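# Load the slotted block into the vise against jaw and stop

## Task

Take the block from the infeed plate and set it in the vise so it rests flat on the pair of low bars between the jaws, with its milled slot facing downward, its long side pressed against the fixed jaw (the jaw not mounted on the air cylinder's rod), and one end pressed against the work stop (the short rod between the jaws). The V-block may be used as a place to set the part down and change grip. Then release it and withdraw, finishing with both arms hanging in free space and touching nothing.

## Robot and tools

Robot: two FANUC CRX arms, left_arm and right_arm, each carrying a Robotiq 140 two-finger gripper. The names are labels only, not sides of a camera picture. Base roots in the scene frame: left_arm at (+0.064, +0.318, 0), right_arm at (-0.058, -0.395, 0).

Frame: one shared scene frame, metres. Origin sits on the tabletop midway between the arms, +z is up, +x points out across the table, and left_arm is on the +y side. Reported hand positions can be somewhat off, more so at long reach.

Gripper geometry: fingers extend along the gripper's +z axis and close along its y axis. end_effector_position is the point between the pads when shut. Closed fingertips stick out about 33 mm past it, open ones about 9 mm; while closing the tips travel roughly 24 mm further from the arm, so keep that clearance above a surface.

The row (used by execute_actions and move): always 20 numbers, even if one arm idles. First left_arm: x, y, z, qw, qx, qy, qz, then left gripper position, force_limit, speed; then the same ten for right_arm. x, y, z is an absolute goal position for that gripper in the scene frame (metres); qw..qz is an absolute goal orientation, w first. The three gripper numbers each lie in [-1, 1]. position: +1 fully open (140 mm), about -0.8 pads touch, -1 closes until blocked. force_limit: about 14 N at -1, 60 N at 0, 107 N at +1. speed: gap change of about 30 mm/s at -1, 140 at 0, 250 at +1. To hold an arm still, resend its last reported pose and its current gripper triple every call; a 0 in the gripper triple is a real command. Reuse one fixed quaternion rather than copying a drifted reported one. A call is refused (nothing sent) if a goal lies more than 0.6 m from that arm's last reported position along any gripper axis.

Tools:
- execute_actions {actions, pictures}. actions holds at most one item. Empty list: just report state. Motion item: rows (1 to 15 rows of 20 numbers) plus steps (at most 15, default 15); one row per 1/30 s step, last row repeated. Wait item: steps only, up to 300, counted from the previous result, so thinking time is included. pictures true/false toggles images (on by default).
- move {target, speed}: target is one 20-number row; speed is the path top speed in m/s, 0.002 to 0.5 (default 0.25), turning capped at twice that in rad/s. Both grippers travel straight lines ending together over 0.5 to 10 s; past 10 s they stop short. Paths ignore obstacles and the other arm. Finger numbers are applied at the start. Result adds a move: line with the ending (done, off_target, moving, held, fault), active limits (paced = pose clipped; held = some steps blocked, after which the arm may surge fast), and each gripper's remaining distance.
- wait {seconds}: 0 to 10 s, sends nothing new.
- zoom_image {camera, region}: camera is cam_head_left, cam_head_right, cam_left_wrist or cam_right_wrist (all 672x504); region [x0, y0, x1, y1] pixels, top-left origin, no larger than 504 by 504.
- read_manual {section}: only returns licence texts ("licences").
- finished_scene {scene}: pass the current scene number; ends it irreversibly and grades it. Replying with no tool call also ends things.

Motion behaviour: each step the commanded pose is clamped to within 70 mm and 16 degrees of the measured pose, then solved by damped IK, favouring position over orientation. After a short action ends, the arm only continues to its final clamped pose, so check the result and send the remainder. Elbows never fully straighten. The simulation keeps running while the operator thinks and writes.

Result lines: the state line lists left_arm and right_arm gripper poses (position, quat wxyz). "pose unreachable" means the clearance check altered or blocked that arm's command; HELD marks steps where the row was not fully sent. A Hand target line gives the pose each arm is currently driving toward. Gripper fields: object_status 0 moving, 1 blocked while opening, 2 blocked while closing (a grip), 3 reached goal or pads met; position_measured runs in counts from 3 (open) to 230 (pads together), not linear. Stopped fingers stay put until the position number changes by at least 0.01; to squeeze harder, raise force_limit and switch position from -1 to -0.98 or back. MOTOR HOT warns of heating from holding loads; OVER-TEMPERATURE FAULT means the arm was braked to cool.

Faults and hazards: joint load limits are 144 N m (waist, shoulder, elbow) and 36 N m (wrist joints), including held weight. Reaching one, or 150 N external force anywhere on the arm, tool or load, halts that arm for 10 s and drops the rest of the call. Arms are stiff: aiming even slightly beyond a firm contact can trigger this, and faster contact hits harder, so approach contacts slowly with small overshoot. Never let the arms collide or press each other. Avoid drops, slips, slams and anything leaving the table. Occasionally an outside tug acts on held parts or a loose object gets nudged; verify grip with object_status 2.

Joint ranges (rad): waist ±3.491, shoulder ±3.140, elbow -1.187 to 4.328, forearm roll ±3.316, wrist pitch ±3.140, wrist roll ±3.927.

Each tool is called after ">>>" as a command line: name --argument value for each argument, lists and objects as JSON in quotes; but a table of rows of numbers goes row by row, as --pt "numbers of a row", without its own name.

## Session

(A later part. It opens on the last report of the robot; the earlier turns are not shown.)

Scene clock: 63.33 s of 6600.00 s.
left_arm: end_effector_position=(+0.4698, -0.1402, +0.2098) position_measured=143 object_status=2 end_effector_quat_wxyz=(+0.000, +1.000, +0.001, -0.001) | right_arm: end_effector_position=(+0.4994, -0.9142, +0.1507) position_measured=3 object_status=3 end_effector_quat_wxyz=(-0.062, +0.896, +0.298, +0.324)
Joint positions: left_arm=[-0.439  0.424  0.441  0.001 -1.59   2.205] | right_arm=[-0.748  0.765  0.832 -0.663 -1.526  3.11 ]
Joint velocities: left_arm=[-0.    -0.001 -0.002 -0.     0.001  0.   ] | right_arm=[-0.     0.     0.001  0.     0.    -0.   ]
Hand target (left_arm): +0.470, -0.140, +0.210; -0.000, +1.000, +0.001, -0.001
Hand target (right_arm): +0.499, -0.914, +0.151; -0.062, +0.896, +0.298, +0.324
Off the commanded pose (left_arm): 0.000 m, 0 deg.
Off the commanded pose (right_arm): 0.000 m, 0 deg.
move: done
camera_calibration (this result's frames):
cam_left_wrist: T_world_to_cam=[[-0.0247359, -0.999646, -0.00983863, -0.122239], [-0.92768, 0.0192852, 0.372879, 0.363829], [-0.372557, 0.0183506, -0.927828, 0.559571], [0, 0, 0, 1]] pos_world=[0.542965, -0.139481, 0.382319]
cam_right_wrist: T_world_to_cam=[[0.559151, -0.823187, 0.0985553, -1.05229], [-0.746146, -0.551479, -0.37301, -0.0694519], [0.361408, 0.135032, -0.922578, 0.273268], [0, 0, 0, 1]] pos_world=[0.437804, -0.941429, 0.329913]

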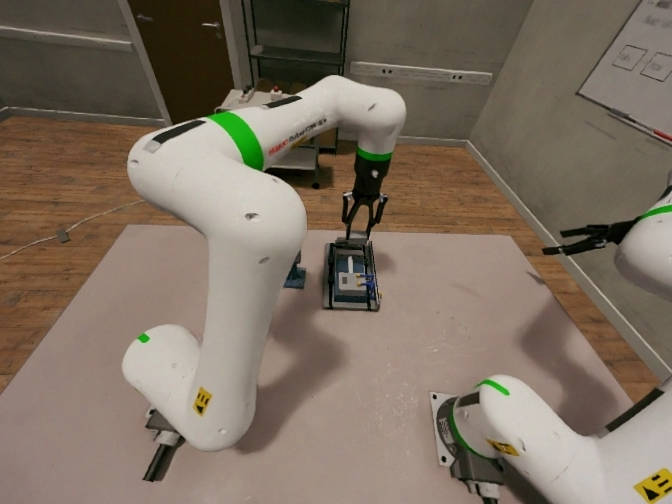

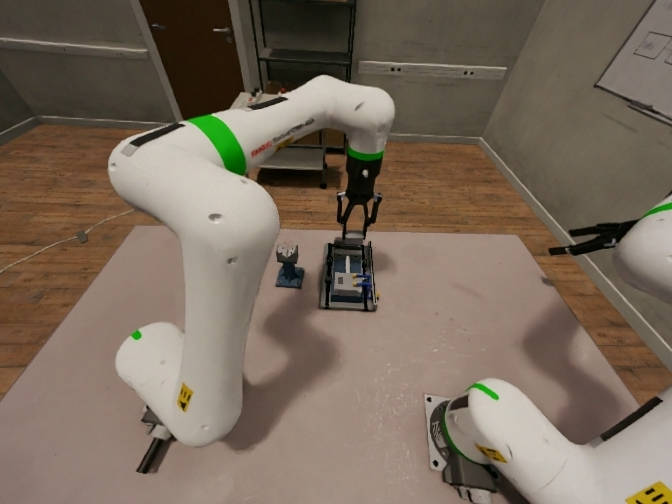

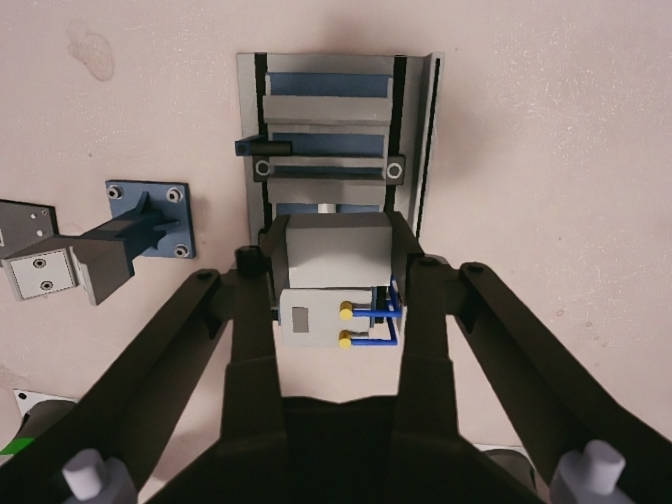

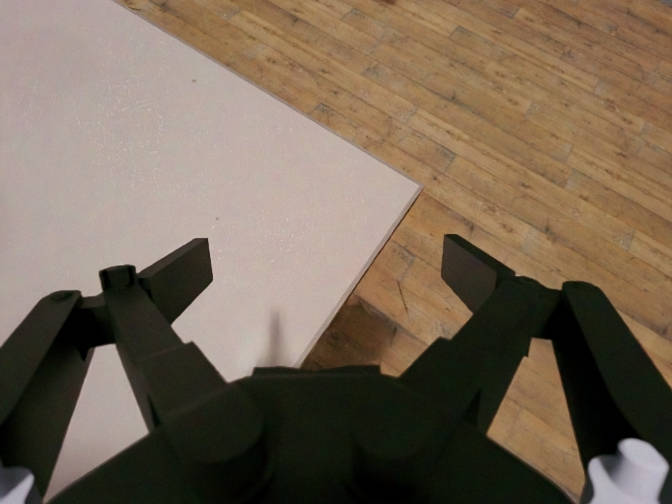

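>>> move --target '[0.512,-0.152,0.16,0,1,-0.021,0,-1,0,-0.5,0.4994,-0.9142,0.1507,-0.062,0.896,0.298,0.324,1,0,0]' --speed 0.15

>>> move --target '[0.512,-0.152,0.135,0,1,-0.021,0,-1,0,-0.5,0.4994,-0.9142,0.1507,-0.062,0.896,0.298,0.324,1,0,0]' --speed 0.03

>>> zoom_image --camera "cam_left_wrist" --region '[200,120,480,340]'

Scene clock: 69.50 s of 6600.00 s.
left_arm: end_effector_position=(+0.5120, -0.1520, +0.1601) position_measured=143 object_status=2 end_effector_quat_wxyz=(-0.000, +1.000, -0.021, +0.000) | right_arm: end_effector_position=(+0.4994, -0.9142, +0.1507) position_measured=3 object_status=3 end_effector_quat_wxyz=(-0.062, +0.896, +0.298, +0.324)
Joint positions: left_arm=[-0.416  0.529  0.476 -0.    -1.519  2.137] | right_arm=[-0.748  0.765  0.832 -0.663 -1.526  3.11 ]
Joint velocities: left_arm=[ 0.     0.001 -0.    -0.     0.001  0.   ] | right_arm=[ 0.    -0.001 -0.001  0.    -0.001  0.   ]
Hand target (left_arm): +0.512, -0.152, +0.160; -0.000, +1.000, -0.021, -0.000
Hand target (right_arm): +0.499, -0.914, +0.151; -0.062, +0.896, +0.298, +0.324
Off the commanded pose (left_arm): 0.000 m, 0 deg.
Off the commanded pose (right_arm): 0.000 m, 0 deg.
After step 90, 2.37 s passed at rest.
move: done
camera_calibration (this result's frames):
cam_left_wrist: T_world_to_cam=[[-0.0692268, -0.99755, -0.0100342, -0.110289], [-0.926638, 0.0605734, 0.371043, 0.427774], [-0.369526, 0.0349841, -0.928562, 0.530487], [0, 0, 0, 1]] pos_world=[0.584786, -0.154489, 0.332761]
cam_right_wrist: T_world_to_cam=[[0.55915, -0.823188, 0.0985545, -1.05229], [-0.746147, -0.551478, -0.37301, -0.0694505], [0.361408, 0.135033, -0.922578, 0.273269], [0, 0, 0, 1]] pos_world=[0.437804, -0.941429, 0.329913]

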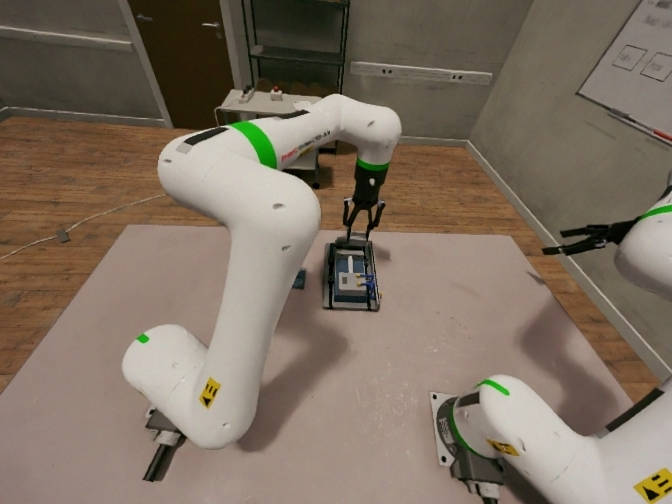

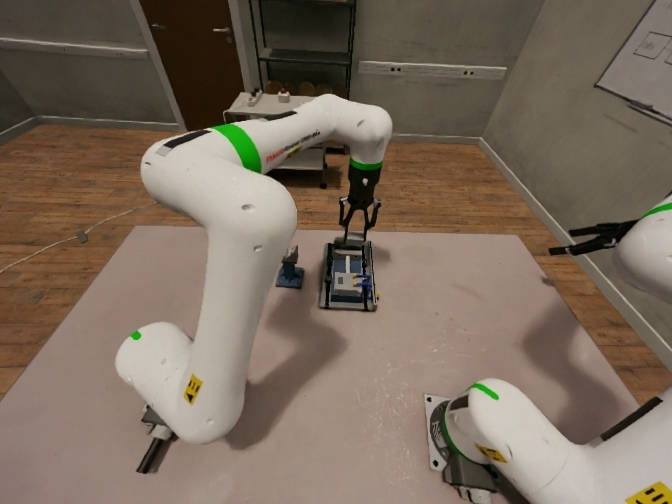

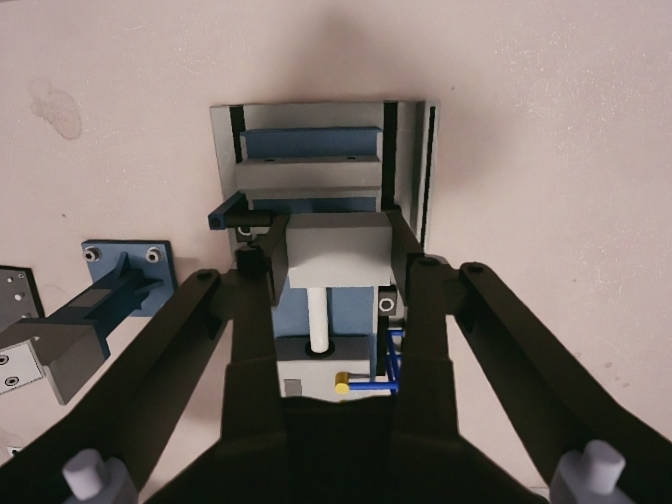

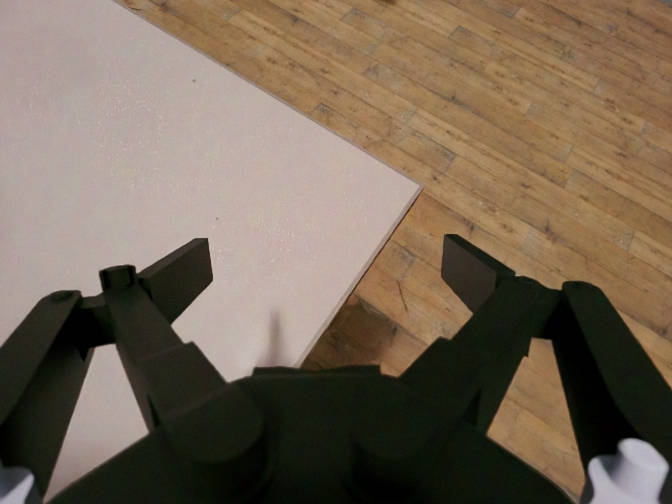

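Scene clock: 70.60 s of 6600.00 s.
left_arm: end_effector_position=(+0.5120, -0.1520, +0.1350) position_measured=143 object_status=2 end_effector_quat_wxyz=(+0.000, +1.000, -0.021, -0.000) | right_arm: end_effector_position=(+0.4994, -0.9142, +0.1507) position_measured=3 object_status=3 end_effector_quat_wxyz=(-0.062, +0.896, +0.298, +0.324)
Joint positions: left_arm=[-0.416  0.534  0.426  0.    -1.463  2.137] | right_arm=[-0.748  0.765  0.832 -0.663 -1.526  3.11 ]
Joint velocities: left_arm=[ 0.     0.     0.002  0.    -0.    -0.   ] | right_arm=[ 0.  0.  0. -0. -0. -0.]
Hand target (left_arm): +0.512, -0.152, +0.135; +0.000, +1.000, -0.021, -0.000
Hand target (right_arm): +0.499, -0.914, +0.151; -0.062, +0.896, +0.298, +0.324
Off the commanded pose (left_arm): 0.000 m, 0 deg.
Off the commanded pose (right_arm): 0.000 m, 0 deg.
move: done
camera_calibration (this result's frames):
cam_left_wrist: T_world_to_cam=[[-0.0691876, -0.997554, -0.00995942, -0.110588], [-0.926587, 0.0605597, 0.371173, 0.437026], [-0.369662, 0.0349089, -0.92851, 0.507209], [0, 0, 0, 1]] pos_world=[0.584787, -0.15449, 0.307635]
cam_right_wrist: T_world_to_cam=[[0.559151, -0.823187, 0.0985546, -1.05229], [-0.746147, -0.551479, -0.37301, -0.0694508], [0.361408, 0.135033, -0.922578, 0.273269], [0, 0, 0, 1]] pos_world=[0.437804, -0.941429, 0.329913]

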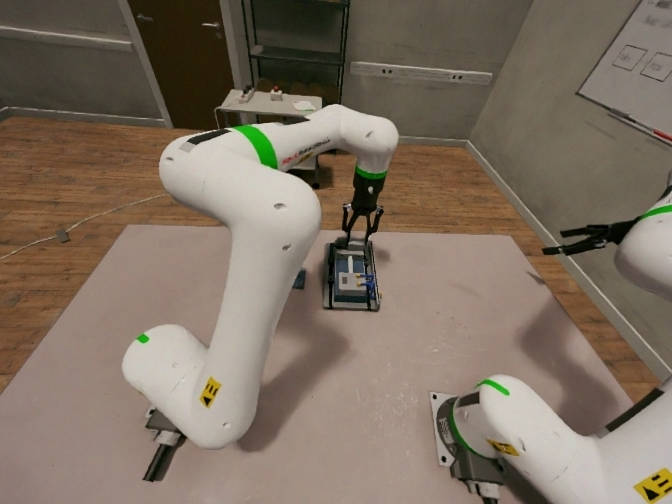

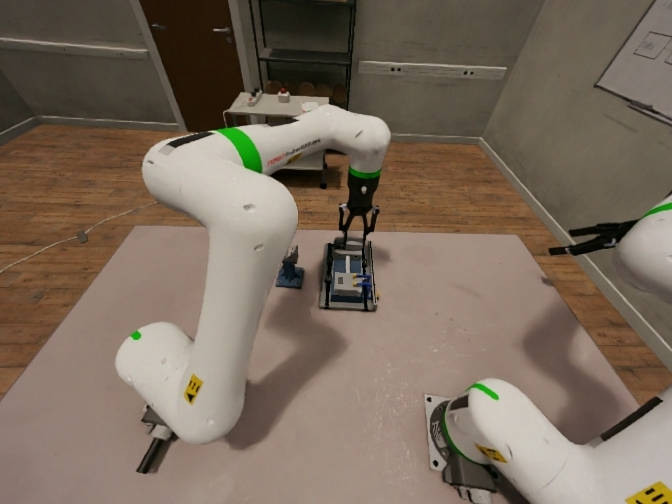

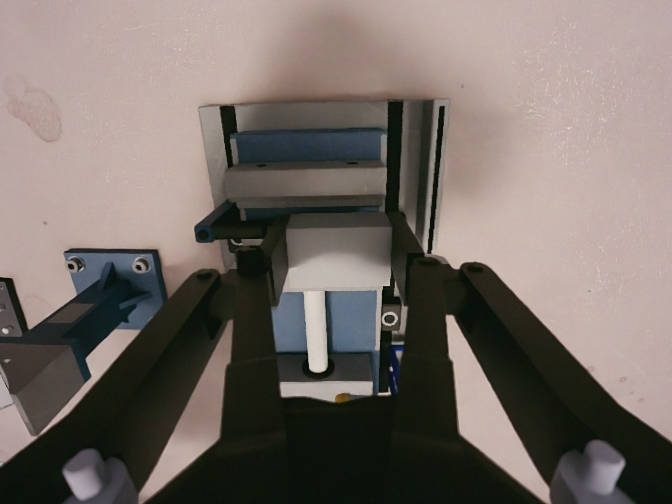

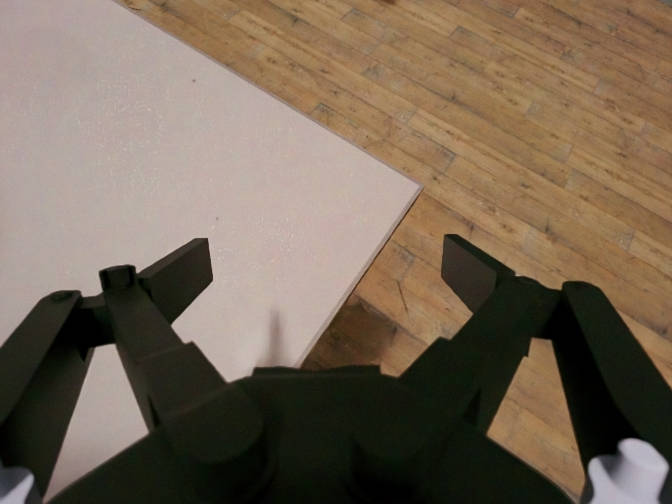

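Region (200, 120, 480, 340) of cam_left_wrist's 672x504 image, scaled by 1.800, with more detail than that image has; it fills the top 396 rows of this view, and the rest is white.

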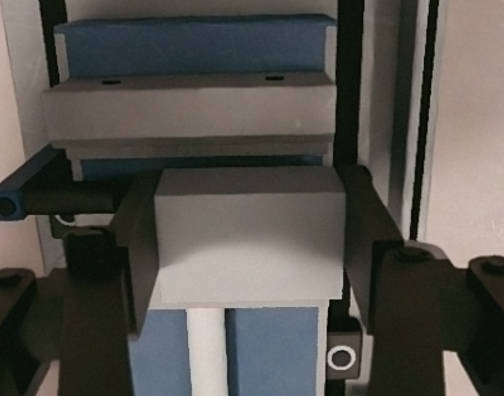

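>>> move --target '[0.5175,-0.152,0.137,0,1,-0.021,0,-1,0,-0.5,0.4994,-0.9142,0.1507,-0.062,0.896,0.298,0.324,1,0,0]' --speed 0.02

>>> move --target '[0.5175,-0.152,0.117,0,1,-0.021,0,-1,0,-0.5,0.4994,-0.9142,0.1507,-0.062,0.896,0.298,0.324,1,0,0]' --speed 0.015

>>> move --target '[0.5175,-0.152,0.117,0,1,-0.021,0,0.05,0,-1,0.4994,-0.9142,0.1507,-0.062,0.896,0.298,0.324,1,0,0]'

>>> move --target '[0.5175,-0.152,0.15,0,1,-0.021,0,0.05,0,-1,0.4994,-0.9142,0.1507,-0.062,0.896,0.298,0.324,1,0,0]' --speed 0.1

>>> move --target '[0.517,-0.117,0.15,0,1,-0.021,0,1,0,0,0.4994,-0.9142,0.1507,-0.062,0.896,0.298,0.324,1,0,0]'

Scene clock: 77.57 s of 6600.00 s.
left_arm: end_effector_position=(+0.5175, -0.1520, +0.1370) position_measured=143 object_status=2 end_effector_quat_wxyz=(+0.000, +1.000, -0.021, -0.000) | right_arm: end_effector_position=(+0.4994, -0.9142, +0.1507) position_measured=3 object_status=3 end_effector_quat_wxyz=(-0.062, +0.896, +0.298, +0.324)
Joint positions: left_arm=[-0.411  0.544  0.445  0.    -1.472  2.132] | right_arm=[-0.748  0.765  0.832 -0.663 -1.526  3.11 ]
Joint velocities: left_arm=[ 0.    -0.     0.002 -0.    -0.    -0.001] | right_arm=[-0. -0. -0.  0. -0.  0.]
Hand target (left_arm): +0.518, -0.152, +0.137; -0.000, +1.000, -0.021, -0.000
Hand target (right_arm): +0.499, -0.914, +0.151; -0.062, +0.896, +0.298, +0.324
Off the commanded pose (left_arm): 0.000 m, 0 deg.
Off the commanded pose (right_arm): 0.000 m, 0 deg.
After step 90, 3.27 s passed at rest.
move: done
camera_calibration (this result's frames):
cam_left_wrist: T_world_to_cam=[[-0.0691068, -0.99756, -0.00995694, -0.110259], [-0.926598, 0.0604862, 0.371158, 0.441408], [-0.36965, 0.0348756, -0.928516, 0.511109], [0, 0, 0, 1]] pos_world=[0.590319, -0.154514, 0.309644]
cam_right_wrist: T_world_to_cam=[[0.559151, -0.823187, 0.0985547, -1.05229], [-0.746147, -0.551479, -0.37301, -0.0694508], [0.361408, 0.135033, -0.922578, 0.273269], [0, 0, 0, 1]] pos_world=[0.437804, -0.941429, 0.329913]

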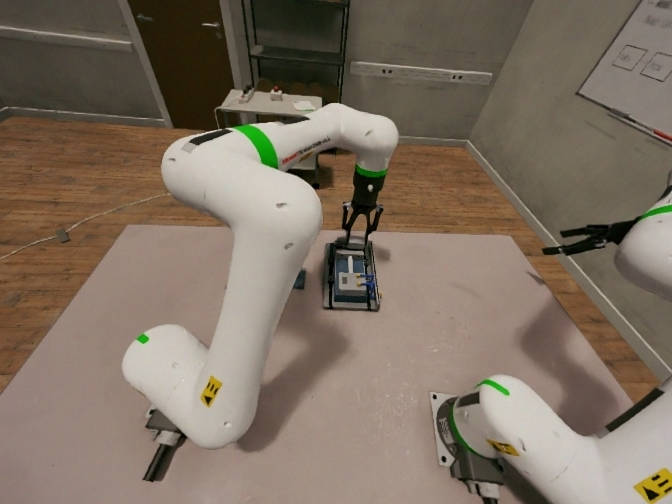

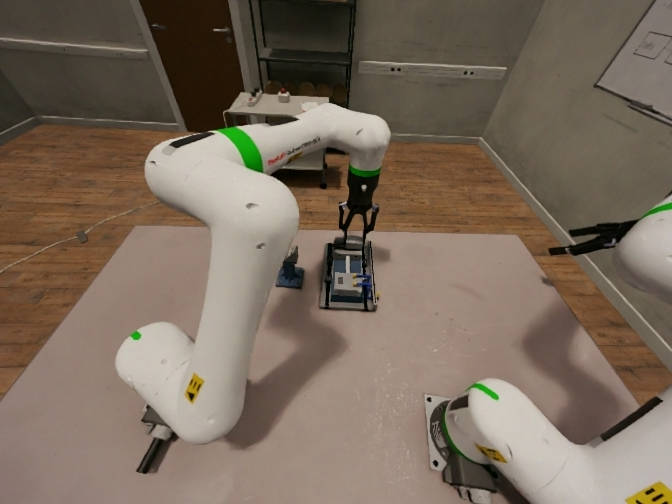

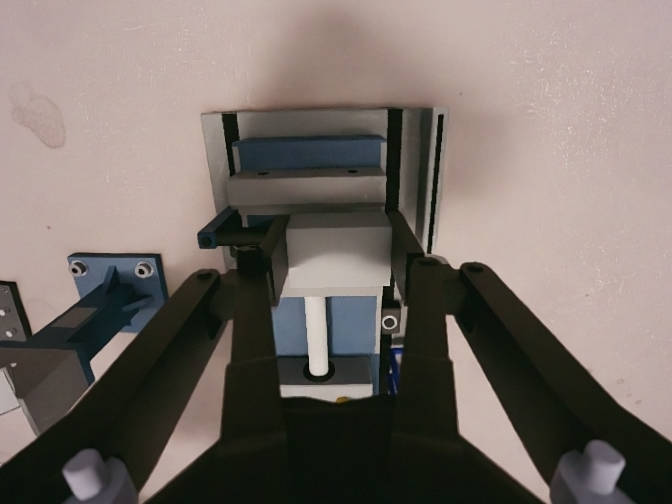

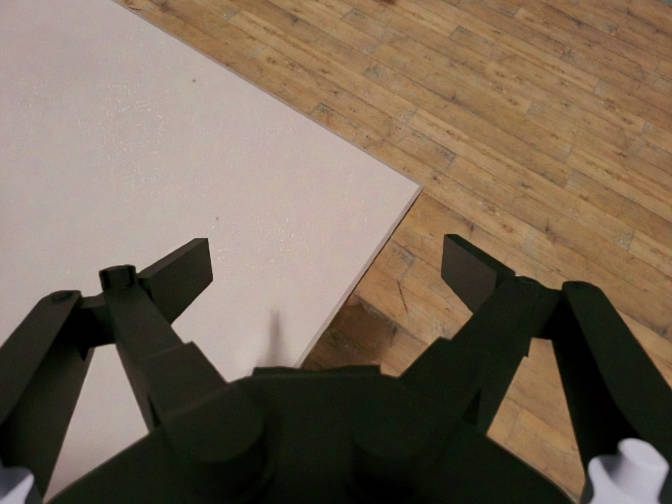

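Scene clock: 79.13 s of 6600.00 s.
left_arm: end_effector_position=(+0.5176, -0.1520, +0.1173) position_measured=143 object_status=2 end_effector_quat_wxyz=(+0.000, +1.000, -0.021, +0.000) | right_arm: end_effector_position=(+0.4994, -0.9142, +0.1507) position_measured=3 object_status=3 end_effector_quat_wxyz=(-0.062, +0.896, +0.298, +0.324)
Joint positions: left_arm=[-0.411  0.55   0.408  0.    -1.429  2.132] | right_arm=[-0.748  0.765  0.832 -0.663 -1.526  3.11 ]
Joint velocities: left_arm=[ 0.     0.002 -0.002 -0.    -0.    -0.   ] | right_arm=[ 0.    -0.     0.     0.001 -0.     0.   ]
Hand target (left_arm): +0.517, -0.152, +0.117; +0.000, +1.000, -0.021, -0.000
Hand target (right_arm): +0.499, -0.914, +0.151; -0.062, +0.896, +0.298, +0.324
Off the commanded pose (left_arm): 0.000 m, 0 deg.
Off the commanded pose (right_arm): 0.000 m, 0 deg.
move: done
camera_calibration (this result's frames):
cam_left_wrist: T_world_to_cam=[[-0.0690864, -0.997563, -0.0097097, -0.110478], [-0.926751, 0.0605735, 0.370762, 0.448977], [-0.36927, 0.0346131, -0.928677, 0.492586], [0, 0, 0, 1]] pos_world=[0.590355, -0.154455, 0.289918]
cam_right_wrist: T_world_to_cam=[[0.559151, -0.823188, 0.0985545, -1.05229], [-0.746147, -0.551478, -0.37301, -0.0694507], [0.361408, 0.135033, -0.922578, 0.273269], [0, 0, 0, 1]] pos_world=[0.437804, -0.941429, 0.329913]

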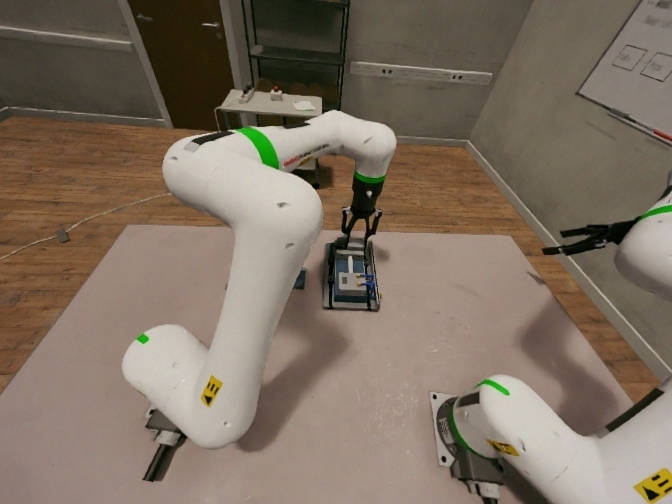

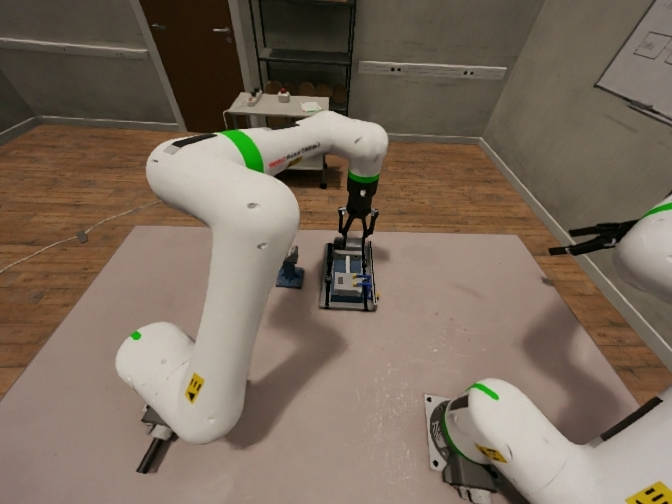

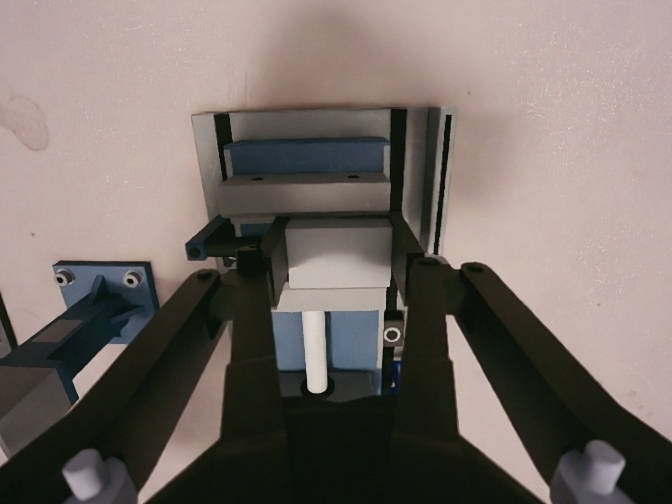

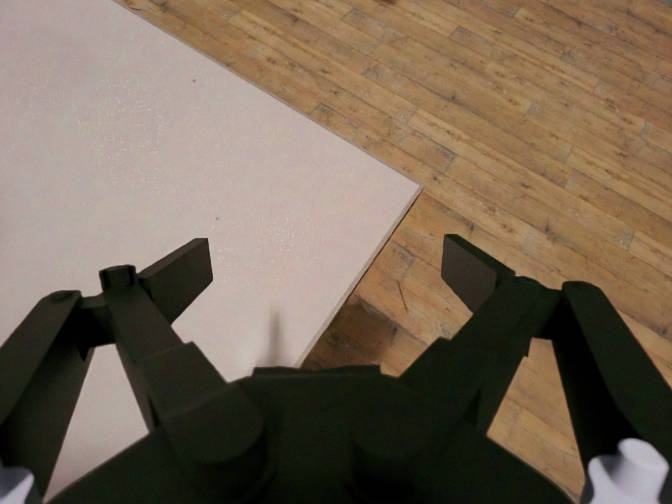

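Scene clock: 79.83 s of 6600.00 s.
left_arm: end_effector_position=(+0.5175, -0.1520, +0.1170) position_measured=123 object_status=3 end_effector_quat_wxyz=(-0.000, +1.000, -0.021, -0.000) | right_arm: end_effector_position=(+0.4994, -0.9142, +0.1507) position_measured=3 object_status=3 end_effector_quat_wxyz=(-0.062, +0.896, +0.298, +0.324)
Joint positions: left_arm=[-0.411  0.55   0.408 -0.    -1.429  2.132] | right_arm=[-0.748  0.765  0.832 -0.663 -1.526  3.11 ]
Joint velocities: left_arm=[-0.    -0.     0.    -0.     0.003 -0.   ] | right_arm=[-0.001 -0.     0.     0.     0.     0.   ]
Hand target (left_arm): +0.517, -0.152, +0.117; -0.000, +1.000, -0.021, +0.000
Hand target (right_arm): +0.499, -0.914, +0.151; -0.062, +0.896, +0.298, +0.324
Off the commanded pose (left_arm): 0.000 m, 0 deg.
Off the commanded pose (right_arm): 0.000 m, 0 deg.
move: done
camera_calibration (this result's frames):
cam_left_wrist: T_world_to_cam=[[-0.0691388, -0.997557, -0.0099743, -0.110402], [-0.926592, 0.0605091, 0.371169, 0.448851], [-0.369658, 0.0349042, -0.928512, 0.492535], [0, 0, 0, 1]] pos_world=[0.590338, -0.154484, 0.289624]
cam_right_wrist: T_world_to_cam=[[0.559151, -0.823187, 0.0985544, -1.05229], [-0.746147, -0.551478, -0.37301, -0.0694507], [0.361408, 0.135033, -0.922578, 0.273269], [0, 0, 0, 1]] pos_world=[0.437804, -0.941429, 0.329913]

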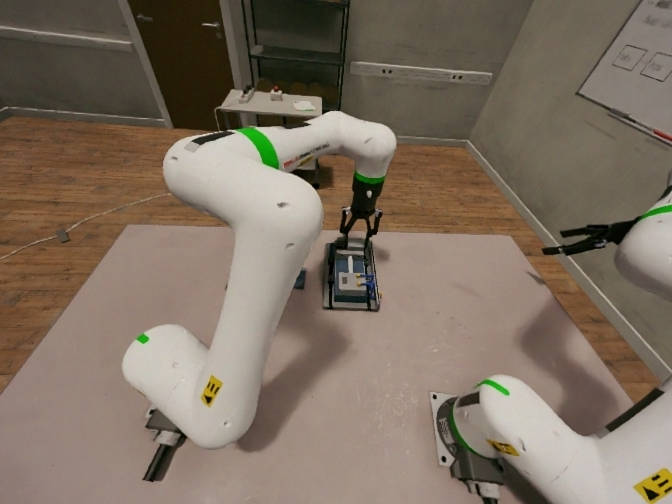

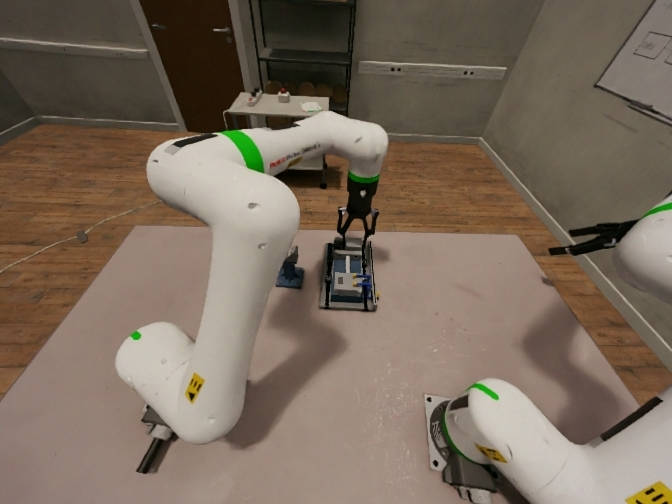

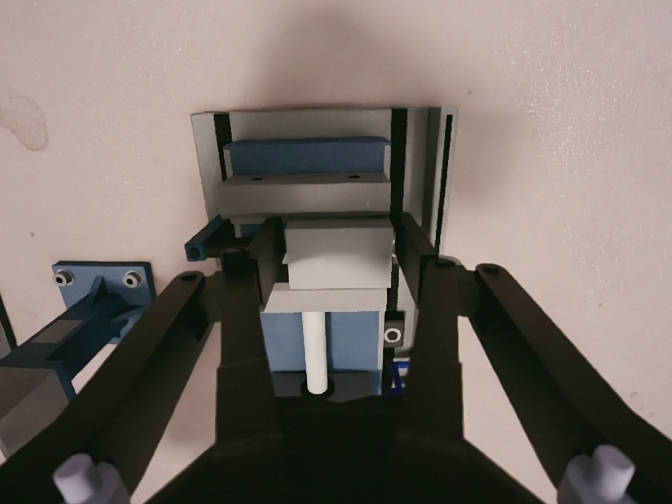

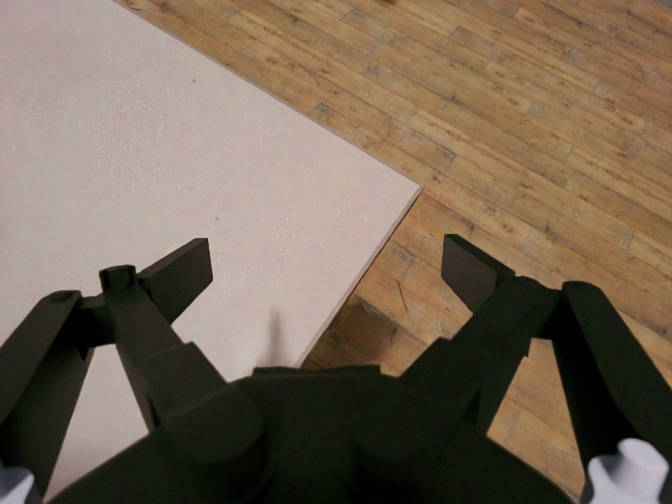

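Scene clock: 80.57 s of 6600.00 s.
left_arm: end_effector_position=(+0.5175, -0.1521, +0.1501) position_measured=123 object_status=3 end_effector_quat_wxyz=(+0.000, +1.000, -0.021, +0.000) | right_arm: end_effector_position=(+0.4994, -0.9142, +0.1507) position_measured=3 object_status=3 end_effector_quat_wxyz=(-0.062, +0.896, +0.298, +0.324)
Joint positions: left_arm=[-0.411  0.541  0.471  0.    -1.501  2.132] | right_arm=[-0.748  0.765  0.832 -0.663 -1.526  3.11 ]
Joint velocities: left_arm=[ 0.    -0.    -0.001  0.     0.     0.   ] | right_arm=[-0.     0.    -0.001 -0.002  0.    -0.   ]
Hand target (left_arm): +0.518, -0.152, +0.150; -0.000, +1.000, -0.021, +0.000
Hand target (right_arm): +0.499, -0.914, +0.151; -0.062, +0.896, +0.298, +0.324
Off the commanded pose (left_arm): 0.000 m, 0 deg.
Off the commanded pose (right_arm): 0.000 m, 0 deg.
move: done
camera_calibration (this result's frames):
cam_left_wrist: T_world_to_cam=[[-0.0691432, -0.997559, -0.00976011, -0.110176], [-0.926637, 0.0605972, 0.371041, 0.436632], [-0.369544, 0.0346991, -0.928565, 0.523235], [0, 0, 0, 1]] pos_world=[0.590339, -0.154521, 0.322774]
cam_right_wrist: T_world_to_cam=[[0.55915, -0.823188, 0.0985544, -1.05229], [-0.746147, -0.551478, -0.37301, -0.0694507], [0.361408, 0.135033, -0.922578, 0.273269], [0, 0, 0, 1]] pos_world=[0.437804, -0.941429, 0.329913]

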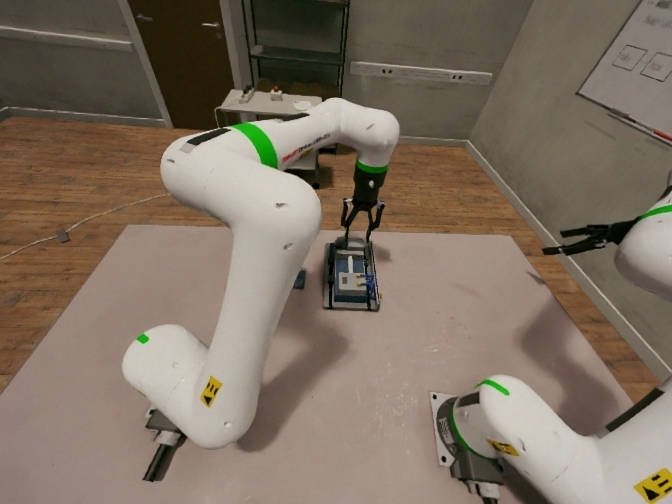

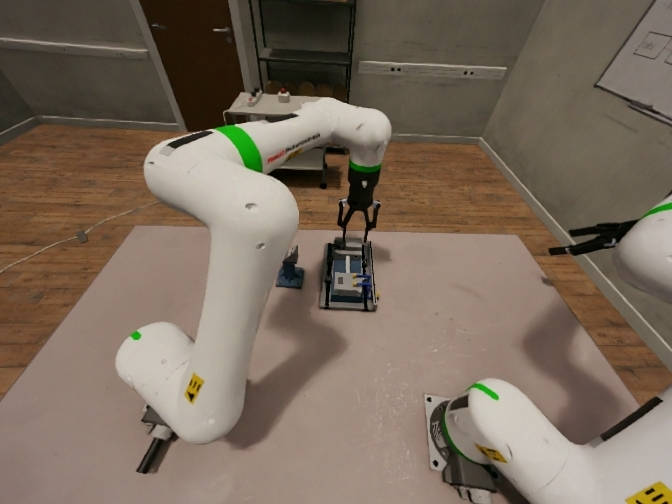

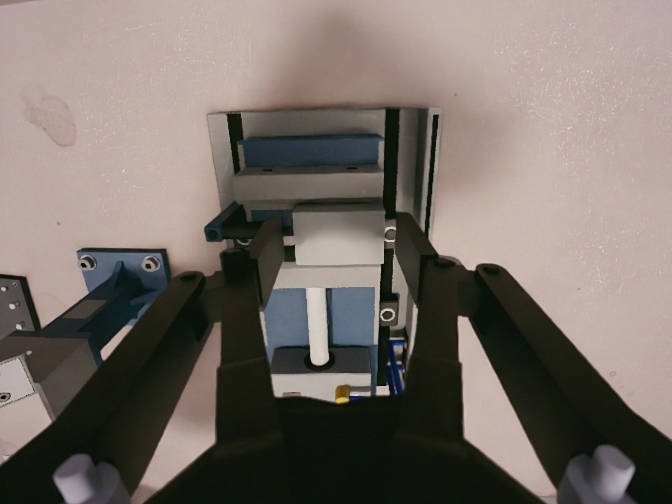

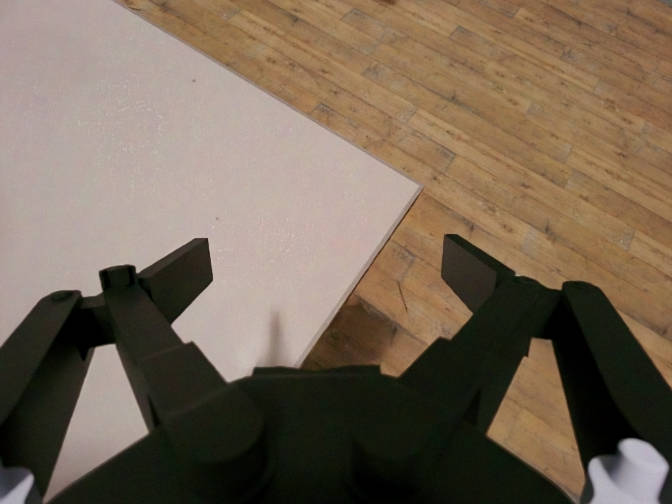

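Scene clock: 81.33 s of 6600.00 s.
left_arm: end_effector_position=(+0.5169, -0.1170, +0.1499) position_measured=3 object_status=3 end_effector_quat_wxyz=(-0.000, +1.000, -0.021, -0.000) | right_arm: end_effector_position=(+0.4994, -0.9142, +0.1507) position_measured=3 object_status=3 end_effector_quat_wxyz=(-0.062, +0.896, +0.298, +0.324)
Joint positions: left_arm=[-0.364  0.473  0.371 -0.    -1.469  2.086] | right_arm=[-0.748  0.765  0.832 -0.663 -1.526  3.11 ]
Joint velocities: left_arm=[ 0.    -0.001  0.001  0.     0.001 -0.   ] | right_arm=[-0.    -0.001 -0.001  0.001  0.     0.   ]
Hand target (left_arm): +0.517, -0.117, +0.150; -0.000, +1.000, -0.021, -0.000
Hand target (right_arm): +0.499, -0.914, +0.151; -0.062, +0.896, +0.298, +0.324
Off the commanded pose (left_arm): 0.000 m, 0 deg.
Off the commanded pose (right_arm): 0.000 m, 0 deg.
move: done
camera_calibration (this result's frames):
cam_left_wrist: T_world_to_cam=[[-0.0691753, -0.997554, -0.0100514, -0.0751737], [-0.926583, 0.0605137, 0.37119, 0.433947], [-0.369674, 0.0349907, -0.928502, 0.521714], [0, 0, 0, 1]] pos_world=[0.589752, -0.119505, 0.32258]
cam_right_wrist: T_world_to_cam=[[0.55915, -0.823188, 0.0985547, -1.05229], [-0.746147, -0.551478, -0.37301, -0.0694507], [0.361408, 0.135032, -0.922578, 0.273268], [0, 0, 0, 1]] pos_world=[0.437804, -0.941429, 0.329913]

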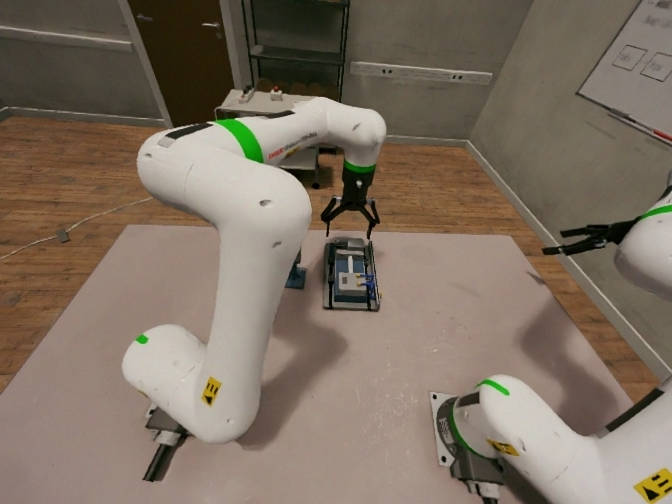

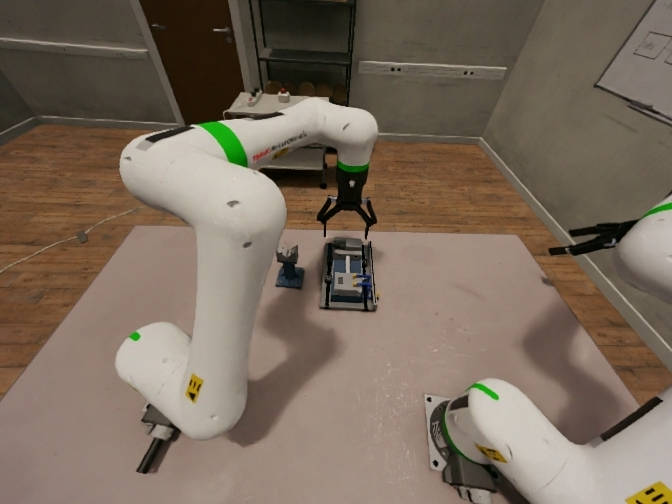

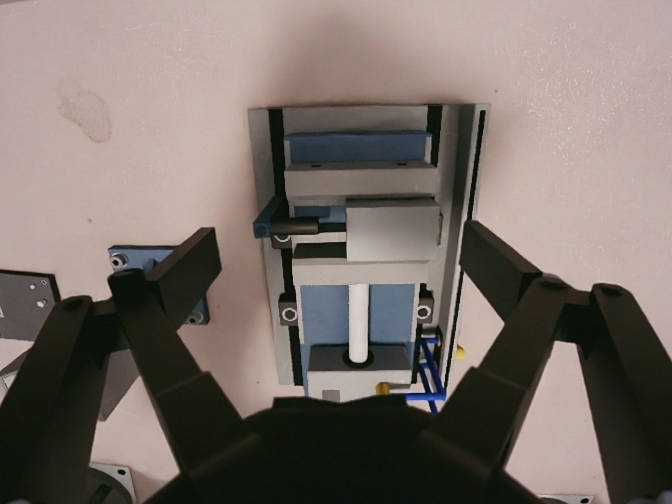

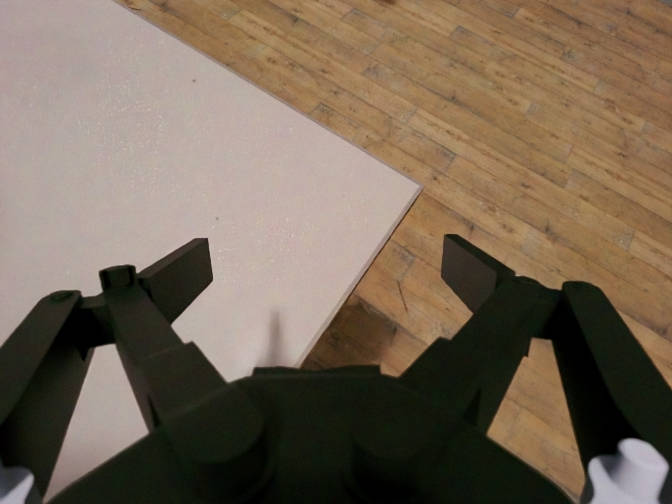

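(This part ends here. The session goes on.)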